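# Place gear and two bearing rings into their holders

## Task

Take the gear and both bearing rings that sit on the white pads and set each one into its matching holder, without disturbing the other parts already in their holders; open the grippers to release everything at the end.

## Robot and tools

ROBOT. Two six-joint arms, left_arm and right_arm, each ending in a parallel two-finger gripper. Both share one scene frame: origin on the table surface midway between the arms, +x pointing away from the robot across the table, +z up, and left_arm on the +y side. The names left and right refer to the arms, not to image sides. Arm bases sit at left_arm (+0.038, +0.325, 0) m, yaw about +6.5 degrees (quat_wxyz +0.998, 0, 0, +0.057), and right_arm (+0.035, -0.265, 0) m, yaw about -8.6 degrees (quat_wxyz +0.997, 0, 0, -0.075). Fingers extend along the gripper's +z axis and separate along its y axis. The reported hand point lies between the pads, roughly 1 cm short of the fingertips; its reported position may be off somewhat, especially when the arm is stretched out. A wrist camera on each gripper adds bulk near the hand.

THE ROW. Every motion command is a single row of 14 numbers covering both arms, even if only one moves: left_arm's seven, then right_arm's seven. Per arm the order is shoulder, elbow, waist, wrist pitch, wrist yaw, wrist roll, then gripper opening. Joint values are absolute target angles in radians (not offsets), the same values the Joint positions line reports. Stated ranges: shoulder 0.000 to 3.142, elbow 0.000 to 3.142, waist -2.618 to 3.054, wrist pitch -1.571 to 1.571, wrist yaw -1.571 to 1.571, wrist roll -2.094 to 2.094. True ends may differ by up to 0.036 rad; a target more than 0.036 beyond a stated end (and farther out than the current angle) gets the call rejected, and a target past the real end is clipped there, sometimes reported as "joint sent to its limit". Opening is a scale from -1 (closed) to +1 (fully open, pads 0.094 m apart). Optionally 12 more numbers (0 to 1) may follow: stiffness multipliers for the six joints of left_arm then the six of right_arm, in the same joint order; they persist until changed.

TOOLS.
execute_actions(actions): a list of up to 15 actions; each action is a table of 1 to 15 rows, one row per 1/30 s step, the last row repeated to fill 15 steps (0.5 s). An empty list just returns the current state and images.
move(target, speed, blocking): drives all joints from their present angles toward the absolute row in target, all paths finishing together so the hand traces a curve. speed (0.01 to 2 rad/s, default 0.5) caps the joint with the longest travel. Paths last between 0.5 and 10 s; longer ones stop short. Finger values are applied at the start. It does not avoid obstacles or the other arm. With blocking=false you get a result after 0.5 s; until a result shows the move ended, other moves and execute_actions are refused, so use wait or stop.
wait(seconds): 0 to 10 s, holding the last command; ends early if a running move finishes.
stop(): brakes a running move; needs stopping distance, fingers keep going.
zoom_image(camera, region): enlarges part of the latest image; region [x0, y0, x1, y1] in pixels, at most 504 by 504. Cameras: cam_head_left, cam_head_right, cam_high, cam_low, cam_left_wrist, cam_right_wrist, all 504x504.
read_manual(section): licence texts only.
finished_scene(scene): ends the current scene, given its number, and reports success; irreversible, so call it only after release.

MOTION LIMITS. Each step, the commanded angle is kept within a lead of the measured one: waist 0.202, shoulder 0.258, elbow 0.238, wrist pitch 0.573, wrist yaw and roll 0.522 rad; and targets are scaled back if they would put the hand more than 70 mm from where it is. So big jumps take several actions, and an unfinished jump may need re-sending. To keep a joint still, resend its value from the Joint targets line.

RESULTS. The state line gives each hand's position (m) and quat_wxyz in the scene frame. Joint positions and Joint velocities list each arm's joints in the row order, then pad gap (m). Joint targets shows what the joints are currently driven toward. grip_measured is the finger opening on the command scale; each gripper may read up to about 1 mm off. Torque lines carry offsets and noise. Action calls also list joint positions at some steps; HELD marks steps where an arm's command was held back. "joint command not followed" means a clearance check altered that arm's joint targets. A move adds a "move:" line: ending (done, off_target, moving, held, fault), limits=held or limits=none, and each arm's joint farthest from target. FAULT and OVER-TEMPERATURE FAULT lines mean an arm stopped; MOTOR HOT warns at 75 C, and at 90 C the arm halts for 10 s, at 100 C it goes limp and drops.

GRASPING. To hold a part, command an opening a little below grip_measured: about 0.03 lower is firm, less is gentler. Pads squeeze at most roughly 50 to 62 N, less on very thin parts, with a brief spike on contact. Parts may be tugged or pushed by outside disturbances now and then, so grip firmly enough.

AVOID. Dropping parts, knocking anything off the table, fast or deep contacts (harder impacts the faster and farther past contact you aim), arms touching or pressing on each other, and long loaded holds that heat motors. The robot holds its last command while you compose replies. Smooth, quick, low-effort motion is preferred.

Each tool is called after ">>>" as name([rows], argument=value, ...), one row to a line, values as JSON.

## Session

>>> execute_actions(actions=[])

Scene clock: 0.00 s.
left_arm: end_effector_position=(+0.2744, +0.2826, +0.2009) grip_measured=+1.000 end_effector_quat_wxyz=(+0.456, +0.009, +0.888, -0.052) | right_arm: end_effector_position=(+0.2687, -0.1413, +0.2286) grip_measured=+1.000 end_effector_quat_wxyz=(+0.097, +0.643, +0.751, +0.112)
Joint names: [shoulder, elbow, waist, wrist pitch, wrist yaw, wrist roll]
Joint positions: left_arm=[ 0.582  0.67  -0.392 -0.71  -0.126 -0.193  0.094] | right_arm=[ 1.347  1.474  0.71  -1.423  0.117  1.96   0.094]
Joint velocities: left_arm=[-0.007 -0.017 -0.002  0.007 -0.007  0.007  0.   ] | right_arm=[ 0.002 -0.027 -0.002 -0.022 -0.007  0.007  0.   ]
Joint torques (N m, as the arm reports them, + toward a larger angle): no reading
Joint targets: left_arm=[0.577 0.681 -0.392 -0.705 -0.129 -0.191] | right_arm=[1.338 1.485 0.710 -1.425 0.125 1.959]
Joint stiffness scale: left_arm=[1. 1. 1. 1. 1. 1.] | right_arm=[1. 1. 1. 1. 1. 1.]

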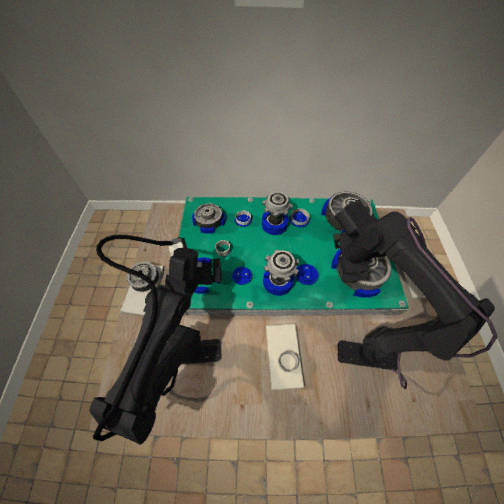

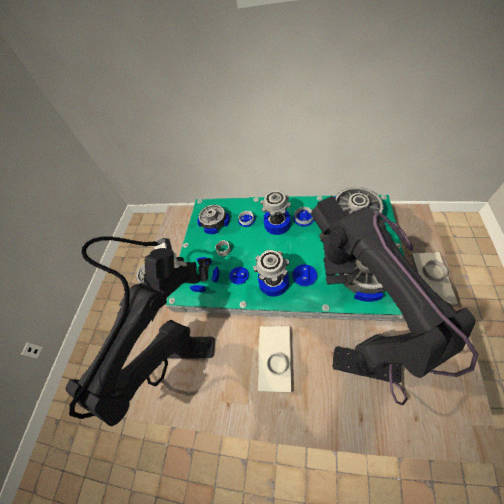

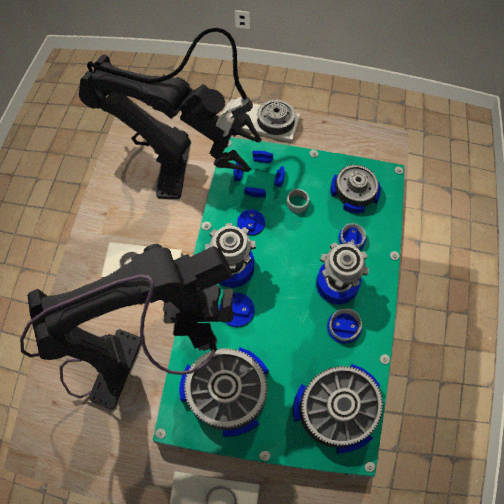

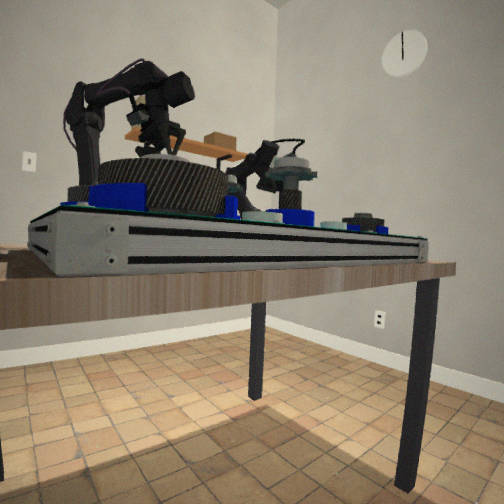

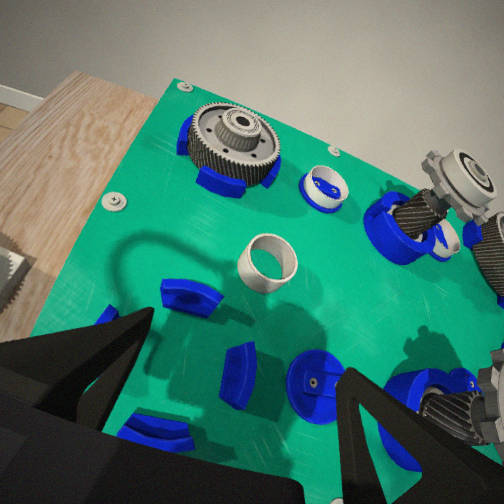

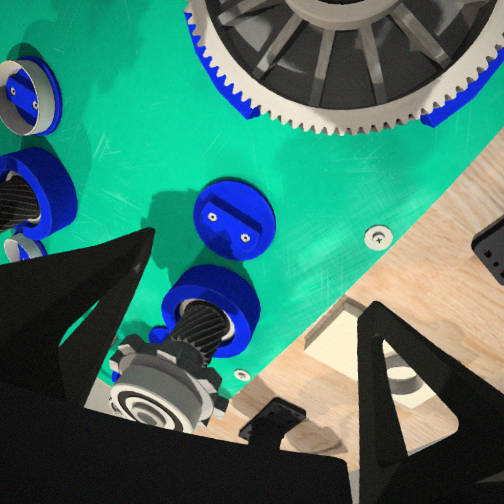

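>>> zoom_image(camera="cam_head_right", region=[220, 200, 480, 400])

>>> zoom_image(camera="cam_head_left", region=[100, 200, 360, 400])

Region (220, 200, 480, 400) of cam_head_right's 504x504 image, scaled by 1.938, with more detail than that image has; it fills the top 388 rows of this view, and the rest is white.

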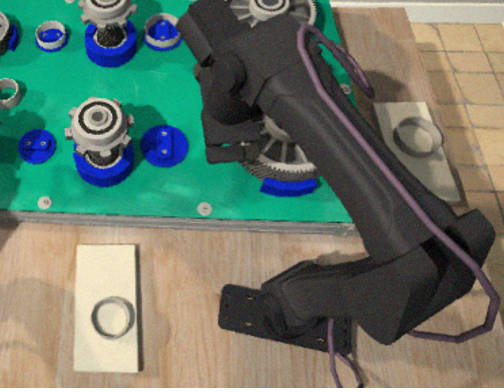

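Region (100, 200, 360, 400) of cam_head_left's 504x504 image, scaled by 1.938, with more detail than that image has; it fills the top 388 rows of this view, and the rest is white.

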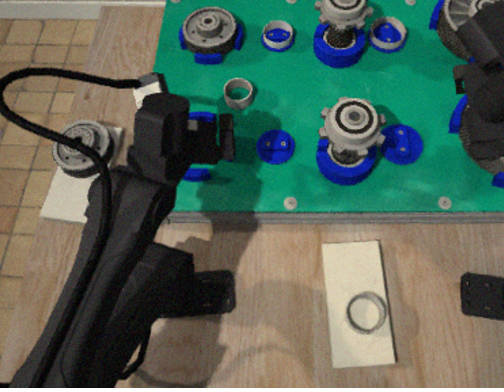

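>>> move(target=[1.46,1.40,0.385,-1.495,0,0,0.6, 1.665,1.68,-0.43,-1.57,0,0,1.0], speed=1.2)

Scene clock: 4.10 s.
left_arm: end_effector_position=(+0.2475, +0.4401, +0.1701) grip_measured=+0.602 end_effector_quat_wxyz=(-0.001, -0.248, +0.969, +0.003) | right_arm: end_effector_position=(+0.2790, -0.4243, +0.1906) grip_measured=+1.000 end_effector_quat_wxyz=(+0.004, +0.287, +0.958, -0.007)
Joint names: [shoulder, elbow, waist, wrist pitch, wrist yaw, wrist roll]
Joint positions: left_arm=[ 1.455  1.365  0.377 -1.481 -0.007 -0.009  0.075] | right_arm=[ 1.661  1.65  -0.426 -1.549  0.011  0.006  0.094]
Joint velocities: left_arm=[-0.007 -0.012 -0.007 -0.022  0.051 -0.007 -0.001] | right_arm=[ 0.002 -0.002 -0.017  0.081  0.037 -0.022  0.   ]
Joint torques (N m, as the arm reports them, + toward a larger angle): left_arm=[-4.05  9.56  0.67  0.19  0.03  0.07] | right_arm=[-6.28  6.95 -0.32  0.01 -0.14 -0.07]
Joint targets: left_arm=[1.460 1.400 0.385 -1.495 -0.000 0.000] | right_arm=[1.665 1.680 -0.430 -1.561 -0.000 -0.000]
Joint stiffness scale: left_arm=[1. 1. 1. 1. 1. 1.] | right_arm=[1. 1. 1. 1. 1. 1.]
joint sent to its limit (right arm) — the command would take the wrist pitch past its lower limit, so that joint was sent only as far as its limit.
move: off_target (left_arm, right_arm); limits=none; left_arm: farthest joint: the elbow, 0.035 radians from its target (0.730 radians at the start); right_arm: farthest joint: the elbow, 0.030 radians from its target (0.206 radians at the start)

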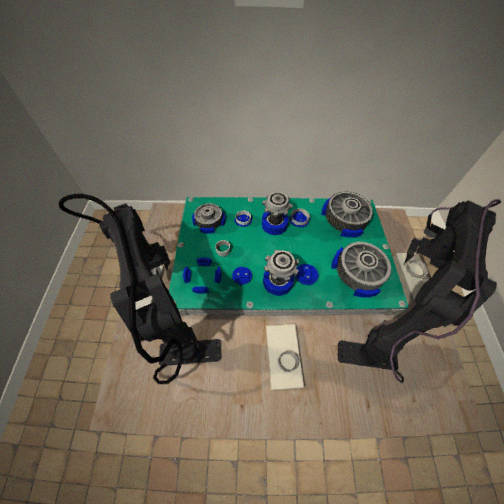

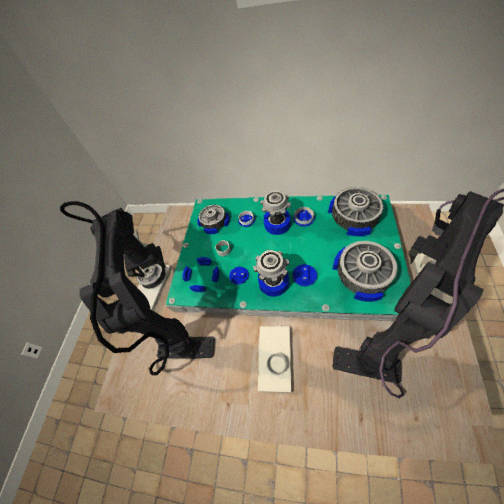

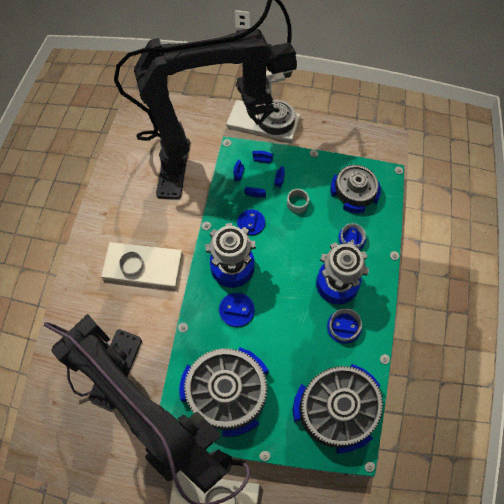

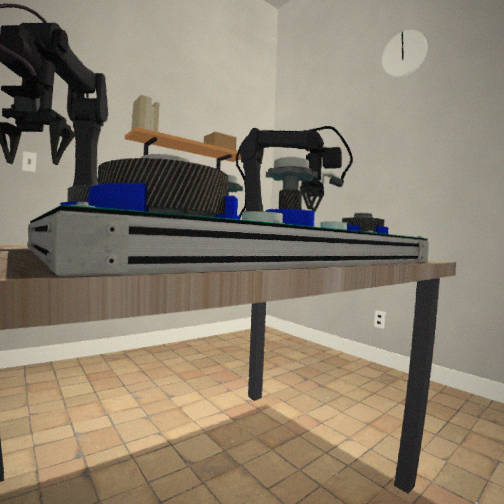

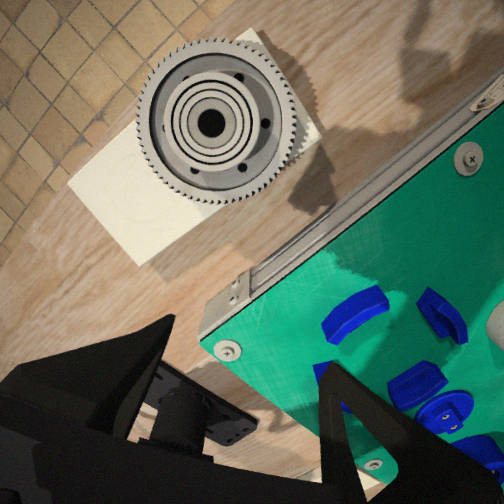

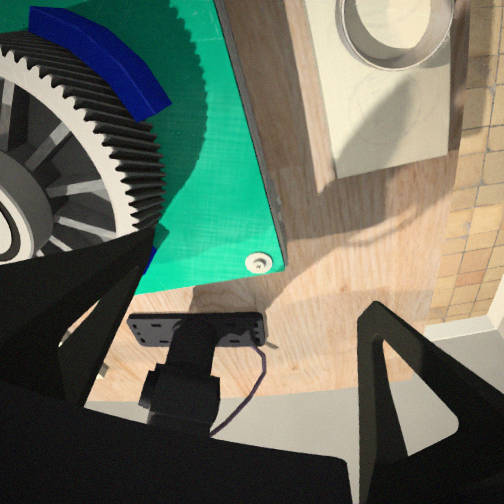

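>>> move(target=[1.775,1.495,0.575,-1.243,0,0,0.6, 2.10,1.897,-0.523,-1.322,0,0,1.0], speed=0.8)

Scene clock: 6.33 s.
left_arm: end_effector_position=(+0.2865, +0.5309, +0.1081) grip_measured=+0.602 end_effector_quat_wxyz=(-0.007, -0.340, +0.940, -0.000) | right_arm: end_effector_position=(+0.3525, -0.5164, +0.0949) grip_measured=+1.000 end_effector_quat_wxyz=(-0.007, +0.331, +0.944, -0.003)
Joint names: [shoulder, elbow, waist, wrist pitch, wrist yaw, wrist roll]
Joint positions: left_arm=[ 1.778  1.457  0.571 -1.263 -0.004 -0.009  0.075] | right_arm=[ 2.114  1.868 -0.518 -1.337  0.01   0.006  0.094]
Joint velocities: left_arm=[-0.007  0.002  0.022 -0.066 -0.037 -0.037 -0.002] | right_arm=[-0.022  0.002 -0.012 -0.066  0.022 -0.022  0.   ]
Joint torques (N m, as the arm reports them, + toward a larger angle): left_arm=[-7.2  10.02  0.33  0.55  0.01  0.05] | right_arm=[-11.93   6.9   -0.56   0.23  -0.12  -0.08]
Joint targets: left_arm=[1.775 1.495 0.575 -1.243 0.000 -0.000] | right_arm=[2.100 1.897 -0.523 -1.322 0.000 -0.000]
Joint stiffness scale: left_arm=[1. 1. 1. 1. 1. 1.] | right_arm=[1. 1. 1. 1. 1. 1.]
move: off_target (left_arm, right_arm); limits=none; left_arm: farthest joint: the elbow, 0.038 radians from its target (0.130 radians at the start); right_arm: farthest joint: the elbow, 0.029 radians from its target (0.247 radians at the start)

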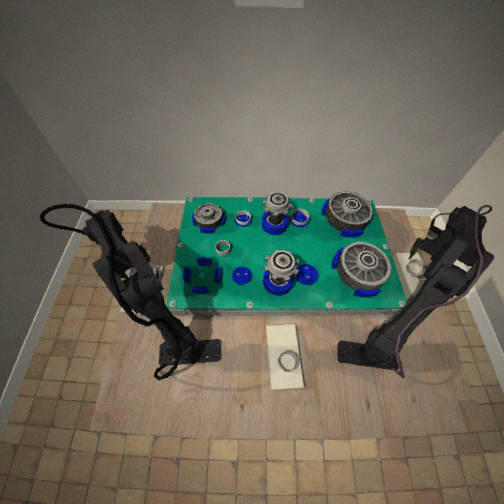

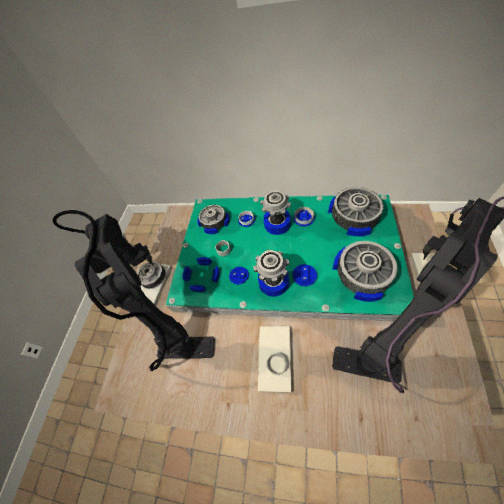

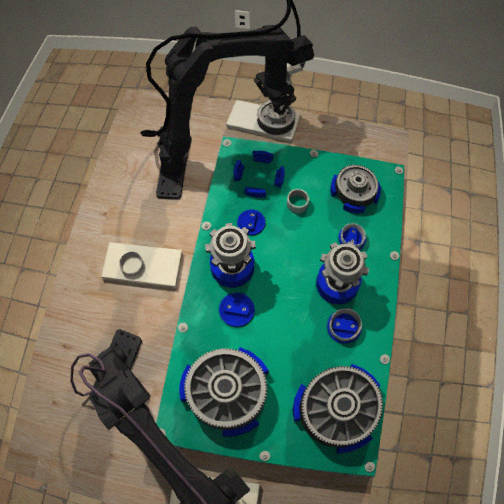

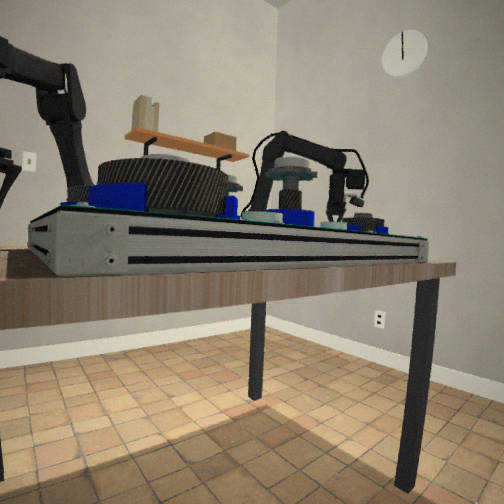

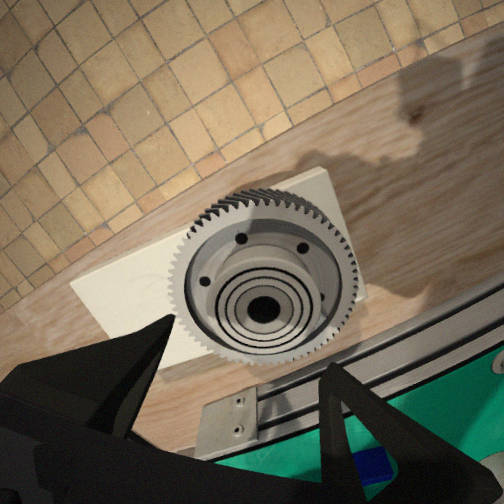

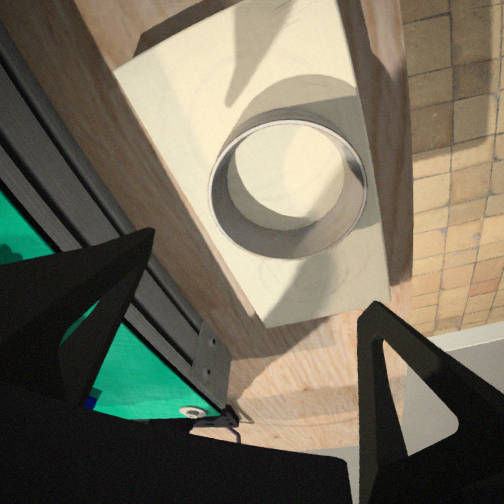

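>>> move(target=[1.803,1.288,0.545,-1.053,0,0,0.6, 2.187,1.77,-0.527,-1.136,0,0,1.0], speed=0.3)

Scene clock: 8.67 s.
left_arm: end_effector_position=(+0.2910, +0.5285, +0.0645) grip_measured=+0.601 end_effector_quat_wxyz=(+0.002, -0.333, +0.943, +0.003) | right_arm: end_effector_position=(+0.3656, -0.5267, +0.0411) grip_measured=+1.000 end_effector_quat_wxyz=(-0.000, +0.331, +0.944, -0.005)
Joint names: [shoulder, elbow, waist, wrist pitch, wrist yaw, wrist roll]
Joint positions: left_arm=[ 1.796  1.303  0.556 -1.073 -0.005 -0.008  0.075] | right_arm=[ 2.19   1.774 -0.518 -1.152  0.01   0.006  0.094]
Joint velocities: left_arm=[-0.012 -0.017  0.007  0.051 -0.022  0.022  0.   ] | right_arm=[ 0.012 -0.012 -0.017  0.007 -0.022 -0.007  0.   ]
Joint torques (N m, as the arm reports them, + toward a larger angle): left_arm=[-6.51  4.98 -0.8   0.64  0.02  0.05] | right_arm=[-11.56   4.78  -0.74   0.27  -0.13  -0.08]
Joint targets: left_arm=[1.803 1.288 0.545 -1.053 -0.000 -0.000] | right_arm=[2.187 1.770 -0.527 -1.136 0.000 -0.000]
Joint stiffness scale: left_arm=[1. 1. 1. 1. 1. 1.] | right_arm=[1. 1. 1. 1. 1. 1.]
move: done; limits=none; left_arm: farthest joint: the wrist pitch, 0.020 radians from its target (0.209 radians at the start); right_arm: farthest joint: the wrist pitch, 0.016 radians from its target (0.201 radians at the start)

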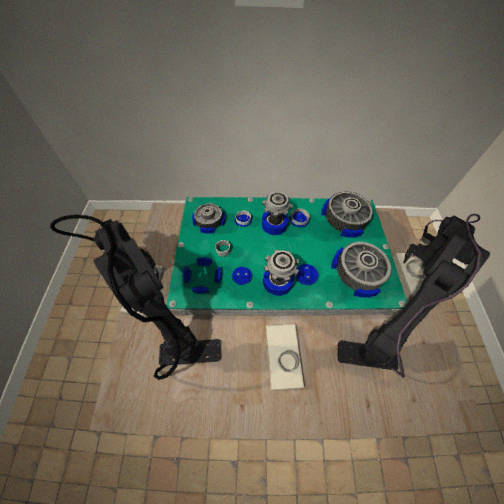

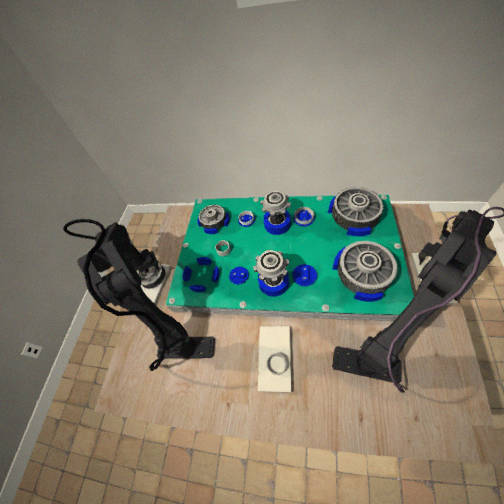

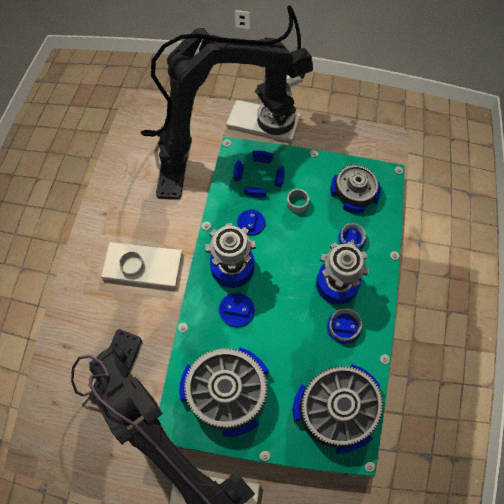

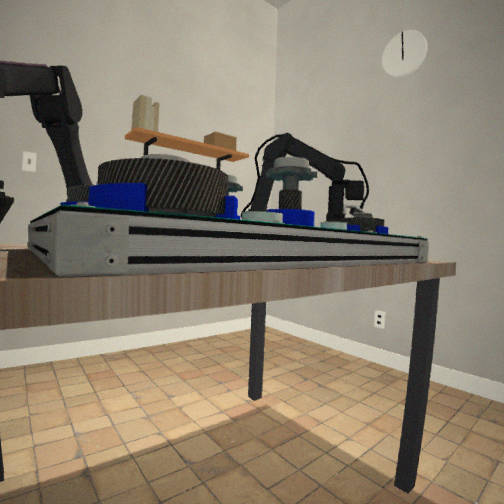

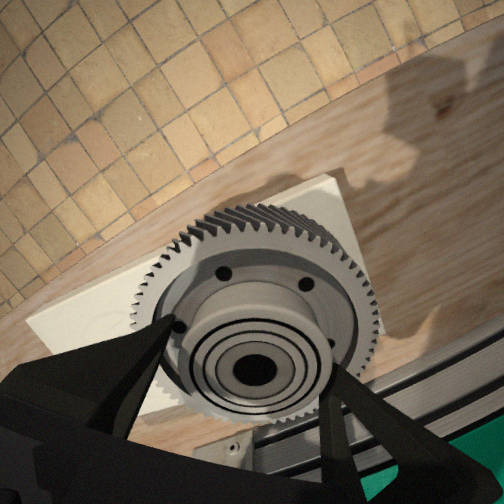

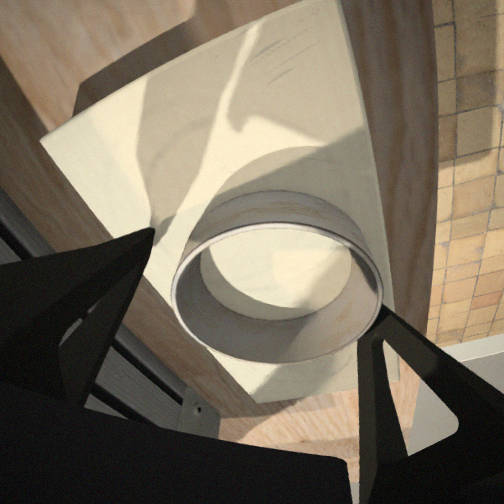

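>>> execute_actions([
  [[1.803,1.288,0.545,-1.053,0,0,0.5, 2.187,1.77,-0.527,-1.136,0,0,0.9],[1.803,1.288,0.545,-1.053,0,0,0.45, 2.187,1.77,-0.527,-1.136,0,0,0.83],[1.803,1.288,0.545,-1.053,0,0,0.4, 2.187,1.77,-0.527,-1.136,0,0,0.77],[1.803,1.288,0.545,-1.053,0,0,0.36, 2.187,1.77,-0.527,-1.136,0,0,0.72],[1.803,1.288,0.545,-1.053,0,0,0.33, 2.187,1.77,-0.527,-1.136,0,0,0.68],[1.803,1.288,0.545,-1.053,0,0,0.3, 2.187,1.77,-0.527,-1.136,0,0,0.65],[1.803,1.288,0.545,-1.053,0,0,0.27, 2.187,1.77,-0.527,-1.136,0,0,0.62],[1.803,1.288,0.545,-1.053,0,0,0.25, 2.187,1.77,-0.527,-1.136,0,0,0.6],[1.803,1.288,0.545,-1.053,0,0,0.23, 2.187,1.77,-0.527,-1.136,0,0,0.58],[1.803,1.288,0.545,-1.053,0,0,0.21, 2.187,1.77,-0.527,-1.136,0,0,0.56],[1.803,1.288,0.545,-1.053,0,0,0.18, 2.187,1.77,-0.527,-1.136,0,0,0.53],[1.803,1.288,0.545,-1.053,0,0,0.15, 2.187,1.77,-0.527,-1.136,0,0,0.5]],
  [[1.803,1.288,0.545,-1.053,0,0,0.15, 2.187,1.77,-0.527,-1.136,0,0,0.5]],
])

Scene clock: 10.57 s.
left_arm: end_effector_position=(+0.2909, +0.5291, +0.0640) grip_measured=+0.234 end_effector_quat_wxyz=(+0.001, -0.332, +0.943, +0.005) | right_arm: end_effector_position=(+0.3657, -0.5267, +0.0411) grip_measured=+0.572 end_effector_quat_wxyz=(+0.000, +0.331, +0.944, -0.005)
Joint names: [shoulder, elbow, waist, wrist pitch, wrist yaw, wrist roll]
Joint positions: left_arm=[ 1.797  1.302  0.555 -1.07  -0.009 -0.008  0.058] | right_arm=[ 2.19   1.774 -0.518 -1.151  0.01   0.006  0.074]
Joint velocities: left_arm=[ 0.012 -0.012 -0.007 -0.022 -0.037 -0.037  0.   ] | right_arm=[-0.007 -0.007 -0.012  0.022 -0.007 -0.022 -0.001]
Joint torques (N m, as the arm reports them, + toward a larger angle): left_arm=[-6.56  4.99 -0.74  0.57  0.04  0.05] | right_arm=[-11.54   4.77  -0.77   0.26  -0.11  -0.08]
Joint targets: left_arm=[1.803 1.288 0.545 -1.053 0.000 -0.000] | right_arm=[2.187 1.770 -0.527 -1.136 -0.000 -0.000]
Joint stiffness scale: left_arm=[1. 1. 1. 1. 1. 1.] | right_arm=[1. 1. 1. 1. 1. 1.]
Step readings (joint positions; steps 1 to 15: 1st action; 16 to 30: 2nd action):
0: left_arm=[1.796 1.303 0.556 -1.072 -0.005 -0.008] | right_arm=[2.190 1.774 -0.518 -1.152 0.010 0.006]
1: left_arm=[1.796 1.303 0.556 -1.072 -0.005 -0.008] | right_arm=[2.190 1.774 -0.518 -1.152 0.010 0.006]
2: left_arm=[1.796 1.303 0.556 -1.072 -0.005 -0.008] | right_arm=[2.190 1.774 -0.518 -1.152 0.010 0.006]
4: left_arm=[1.796 1.303 0.556 -1.072 -0.005 -0.008] | right_arm=[2.190 1.774 -0.518 -1.152 0.010 0.006]
8: left_arm=[1.796 1.303 0.556 -1.072 -0.008 -0.008] | right_arm=[2.190 1.774 -0.518 -1.152 0.010 0.006]
15: left_arm=[1.797 1.302 0.555 -1.070 -0.009 -0.008] | right_arm=[2.190 1.774 -0.518 -1.151 0.010 0.006]
16: left_arm=[1.797 1.302 0.555 -1.070 -0.009 -0.008] | right_arm=[2.190 1.774 -0.518 -1.151 0.010 0.006]
17: left_arm=[1.797 1.302 0.555 -1.070 -0.009 -0.008] | right_arm=[2.190 1.774 -0.518 -1.151 0.010 0.006]
19: left_arm=[1.797 1.302 0.555 -1.070 -0.009 -0.008] | right_arm=[2.190 1.774 -0.518 -1.151 0.010 0.006]
23: left_arm=[1.797 1.302 0.555 -1.070 -0.009 -0.008] | right_arm=[2.190 1.774 -0.518 -1.151 0.010 0.006]
30: Joint positions above

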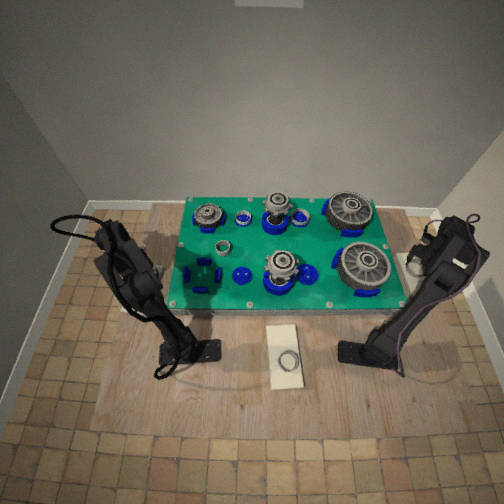

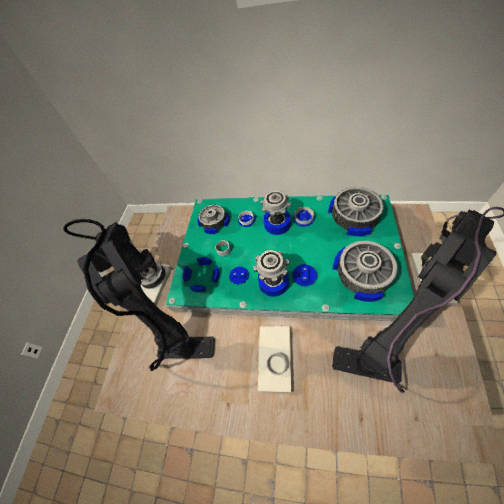

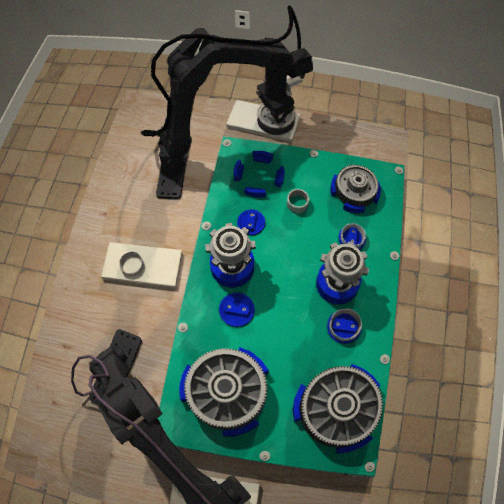

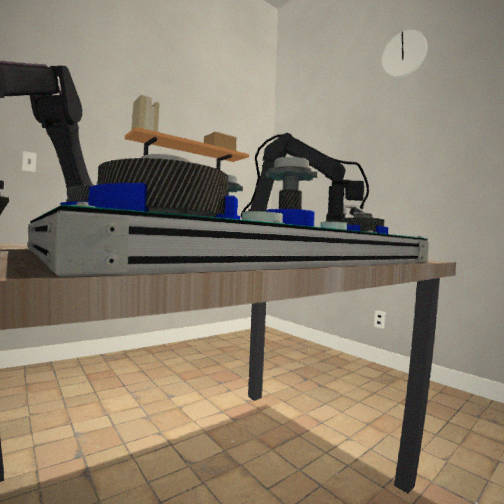

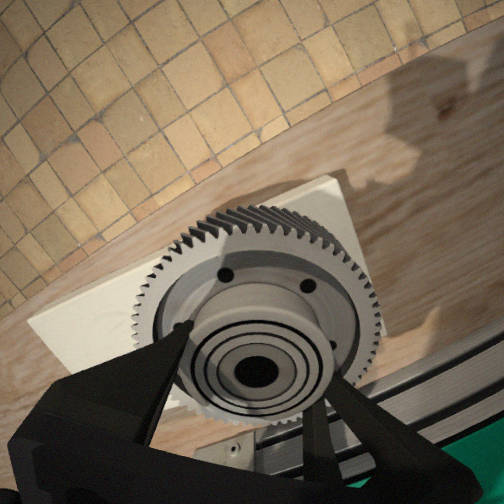

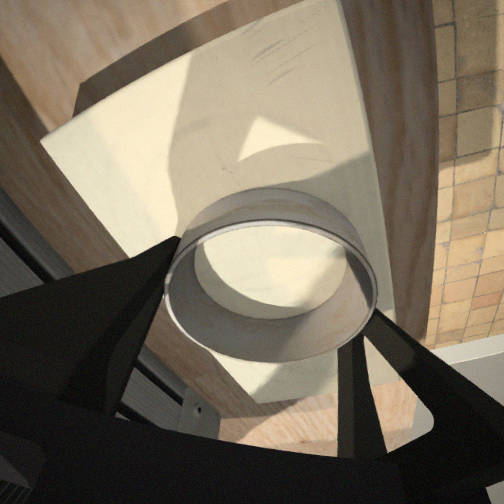

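>>> move(target=[1.672,1.725,0.545,-1.485,0,0,0.15, 1.795,1.875,-0.527,-1.56,0,0.8,0.5], speed=0.6)

Scene clock: 14.97 s.
left_arm: end_effector_position=(+0.2832, +0.5230, +0.1615) grip_measured=+0.234 end_effector_quat_wxyz=(-0.009, -0.332, +0.943, +0.002) | right_arm: end_effector_position=(+0.3020, -0.4756, +0.1920) grip_measured=+0.572 end_effector_quat_wxyz=(+0.023, +0.667, +0.744, -0.002)
Joint names: [shoulder, elbow, waist, wrist pitch, wrist yaw, wrist roll]
Joint positions: left_arm=[ 1.756  1.642  0.555 -1.472 -0.009 -0.008  0.058] | right_arm=[ 1.822  1.846 -0.518 -1.548  0.006  0.793  0.074]
Joint velocities: left_arm=[-0.007 -0.007 -0.012 -0.022 -0.007 -0.022  0.   ] | right_arm=[-0.002 -0.017 -0.017 -0.007  0.007 -0.125 -0.   ]
Joint torques (N m, as the arm reports them, + toward a larger angle): left_arm=[-13.01  13.95  -0.83   0.15   0.05   0.05] | right_arm=[-10.49   6.85  -0.76   0.05  -0.09   0.05]
Joint targets: left_arm=[1.672 1.725 0.545 -1.485 -0.000 0.000] | right_arm=[1.795 1.875 -0.527 -1.560 -0.000 0.800]
Joint stiffness scale: left_arm=[1. 1. 1. 1. 1. 1.] | right_arm=[1. 1. 1. 1. 1. 1.]
move: off_target (left_arm, right_arm); limits=none; left_arm: farthest joint: the shoulder, 0.084 radians from its target (0.125 radians at the start); right_arm: farthest joint: the elbow, 0.029 radians from its target (0.101 radians at the start)

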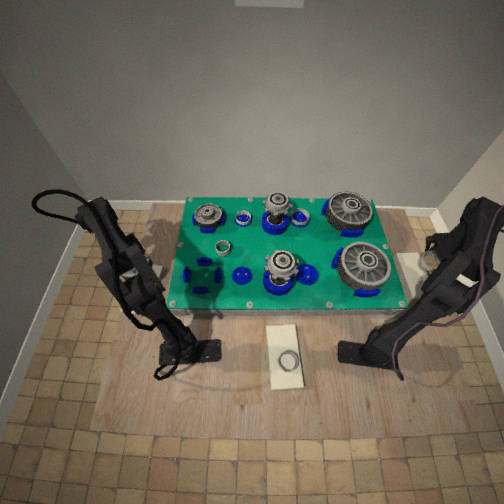

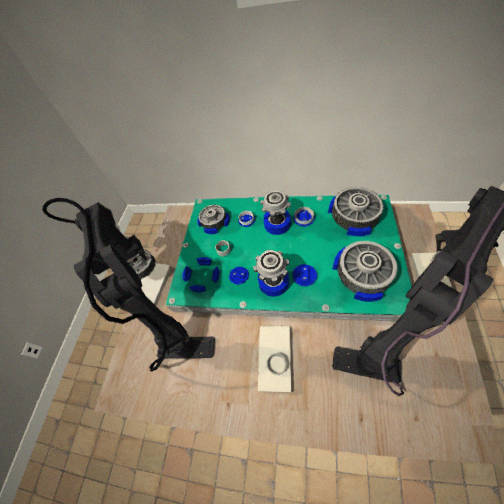

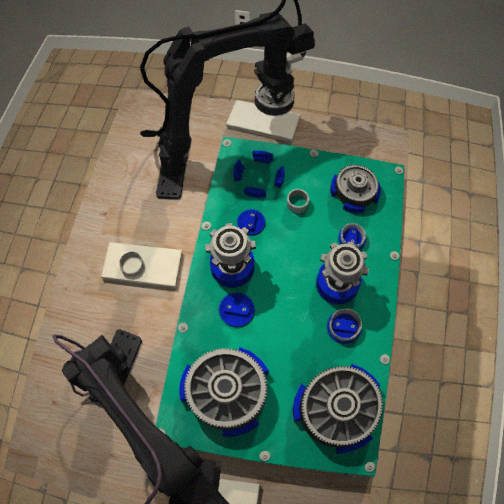

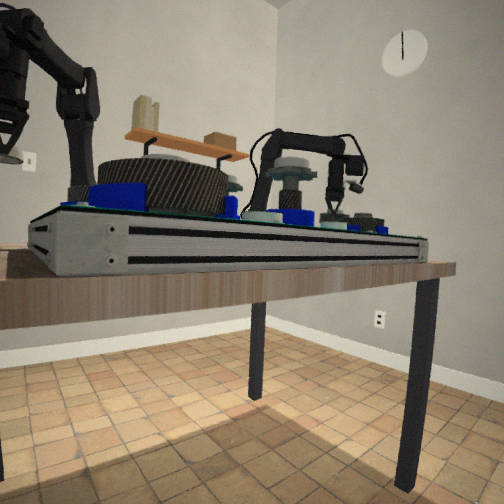

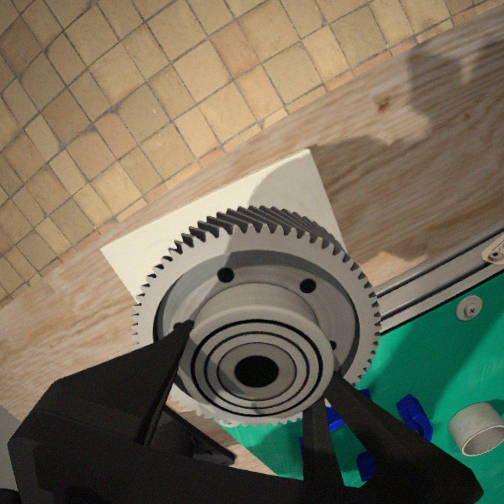

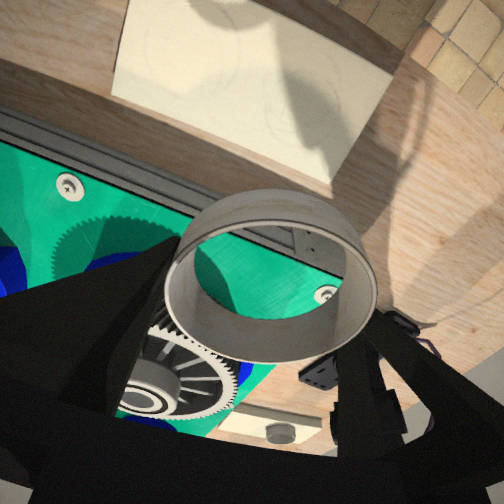

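>>> move(target=[1.435,1.386,-0.215,-1.40,0,0,0.15, 1.74,1.765,0.67,-1.56,-0.07,2.0,0.5], speed=0.7)

Scene clock: 18.33 s.
left_arm: end_effector_position=(+0.2902, +0.3012, +0.1529) grip_measured=+0.234 end_effector_quat_wxyz=(-0.004, +0.046, +0.999, -0.001) | right_arm: end_effector_position=(+0.3075, -0.0914, +0.1872) grip_measured=+0.572 end_effector_quat_wxyz=(-0.031, +0.670, +0.742, +0.018)
Joint names: [shoulder, elbow, waist, wrist pitch, wrist yaw, wrist roll]
Joint positions: left_arm=[ 1.51   1.346 -0.213 -1.415  0.002 -0.007  0.058] | right_arm=[ 1.776  1.768  0.674 -1.548 -0.07   1.994  0.074]
Joint velocities: left_arm=[-0.017  0.002  0.007 -0.037  0.007  0.037  0.   ] | right_arm=[ 0.012 -0.007 -0.002 -0.022  0.022 -0.037 -0.001]
Joint torques (N m, as the arm reports them, + toward a larger angle): left_arm=[-10.53  10.07  -0.13   0.51  -0.06   0.06] | right_arm=[-10.83   4.75  -0.29   0.01  -0.07   0.08]
Joint targets: left_arm=[1.435 1.386 -0.215 -1.400 -0.000 -0.000] | right_arm=[1.740 1.765 0.670 -1.560 -0.070 2.000]
Joint stiffness scale: left_arm=[1. 1. 1. 1. 1. 1.] | right_arm=[1. 1. 1. 1. 1. 1.]
move: off_target (left_arm, right_arm); limits=none; left_arm: farthest joint: the shoulder, 0.075 radians from its target (0.321 radians at the start); right_arm: farthest joint: the shoulder, 0.036 radians from its target (0.082 radians at the start)

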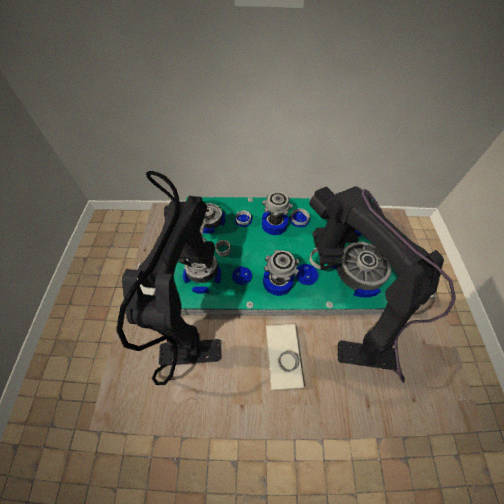

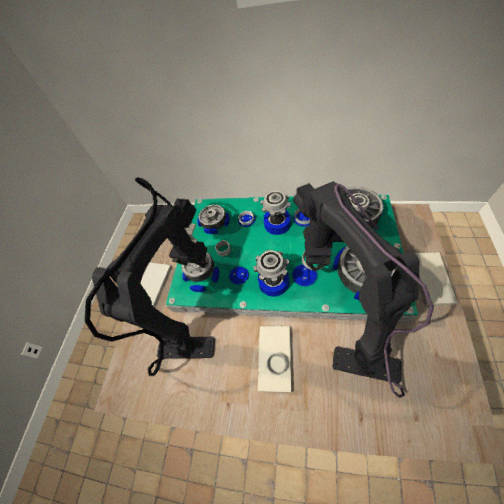

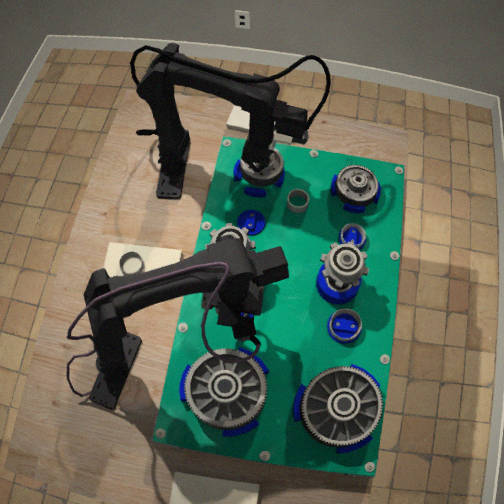

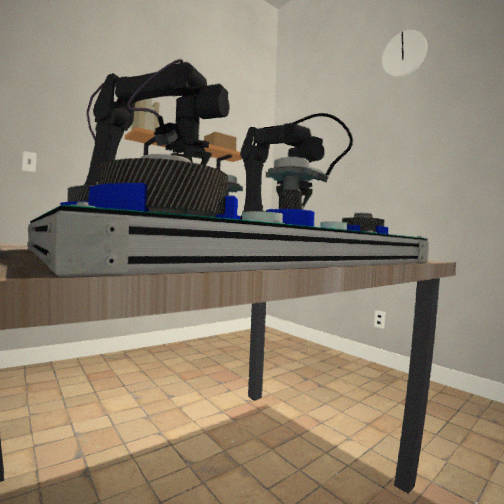

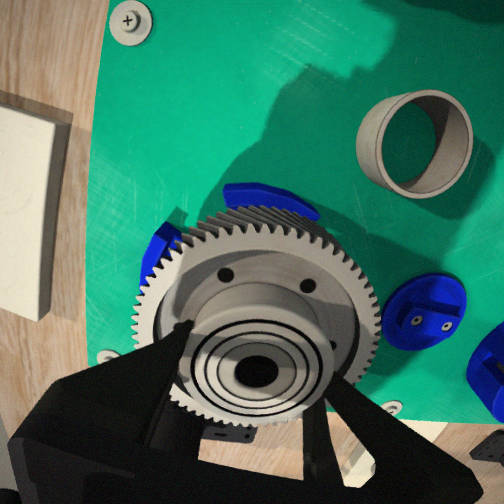

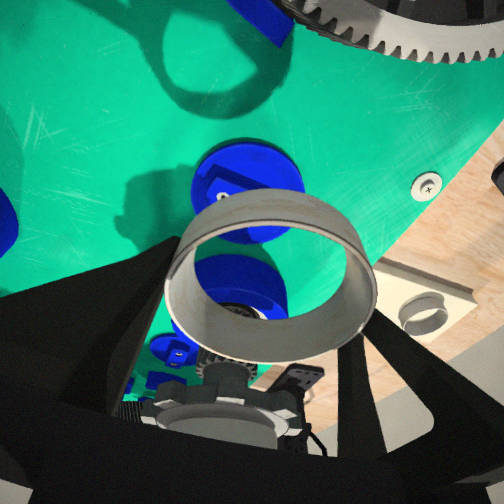

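>>> move(target=[1.41,1.307,-0.198,-1.338,0,0,0.15, 1.80,1.51,0.708,-1.266,-0.07,2.0,0.5], speed=0.3)

Scene clock: 21.73 s.
left_arm: end_effector_position=(+0.2855, +0.3041, +0.1391) grip_measured=+0.234 end_effector_quat_wxyz=(-0.001, +0.043, +0.999, +0.002) | right_arm: end_effector_position=(+0.3119, -0.0793, +0.1135) grip_measured=+0.572 end_effector_quat_wxyz=(-0.034, +0.661, +0.750, +0.011)
Joint names: [shoulder, elbow, waist, wrist pitch, wrist yaw, wrist roll]
Joint positions: left_arm=[ 1.484  1.267 -0.208 -1.357 -0.004 -0.007  0.058] | right_arm=[ 1.804  1.509  0.699 -1.275 -0.07   1.994  0.074]
Joint velocities: left_arm=[ 0.012  0.007  0.002 -0.081 -0.037 -0.081 -0.001] | right_arm=[-0.007 -0.002  0.012 -0.022 -0.051 -0.037 -0.001]
Joint torques (N m, as the arm reports them, + toward a larger angle): left_arm=[-10.12  10.16   0.81   0.57   0.     0.04] | right_arm=[-8.45  5.2   0.82  0.19 -0.07  0.05]
Joint targets: left_arm=[1.410 1.307 -0.198 -1.338 0.000 -0.000] | right_arm=[1.800 1.510 0.708 -1.266 -0.070 2.000]
Joint stiffness scale: left_arm=[1. 1. 1. 1. 1. 1.] | right_arm=[1. 1. 1. 1. 1. 1.]
move: off_target (left_arm); limits=none; left_arm: farthest joint: the shoulder, 0.074 radians from its target (0.100 radians at the start); right_arm: farthest joint: the waist, 0.009 radians from its target (0.034 radians at the start)

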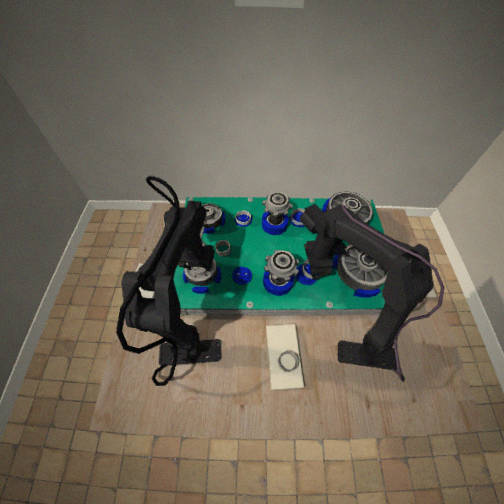

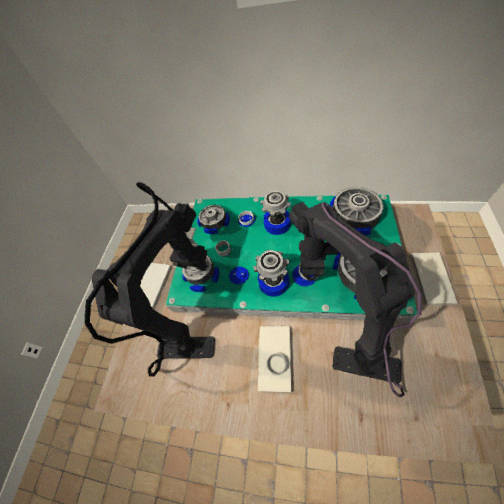

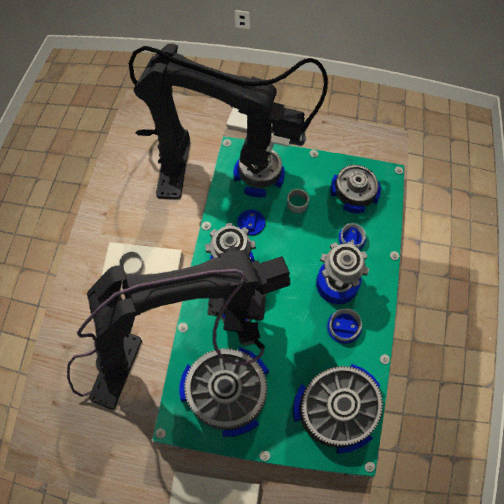

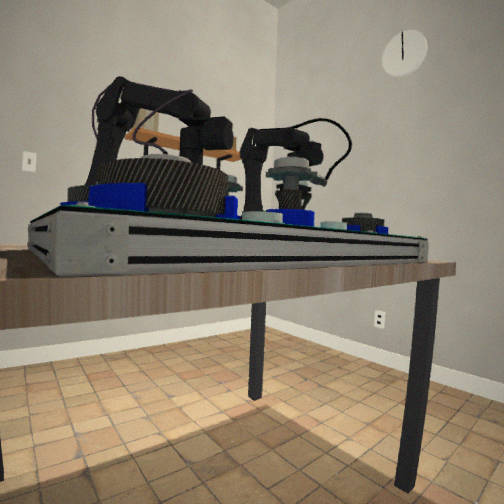

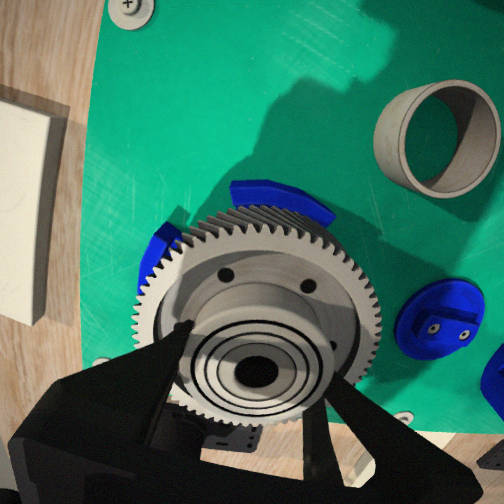

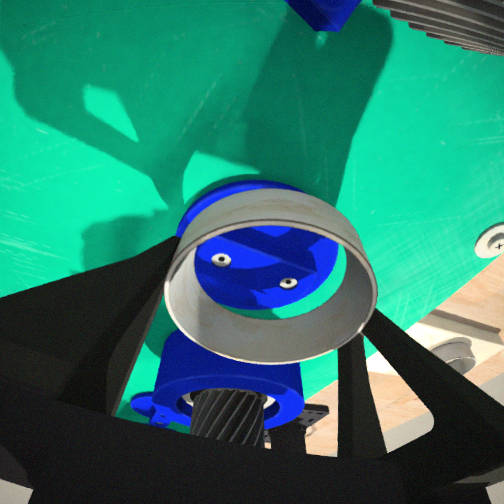

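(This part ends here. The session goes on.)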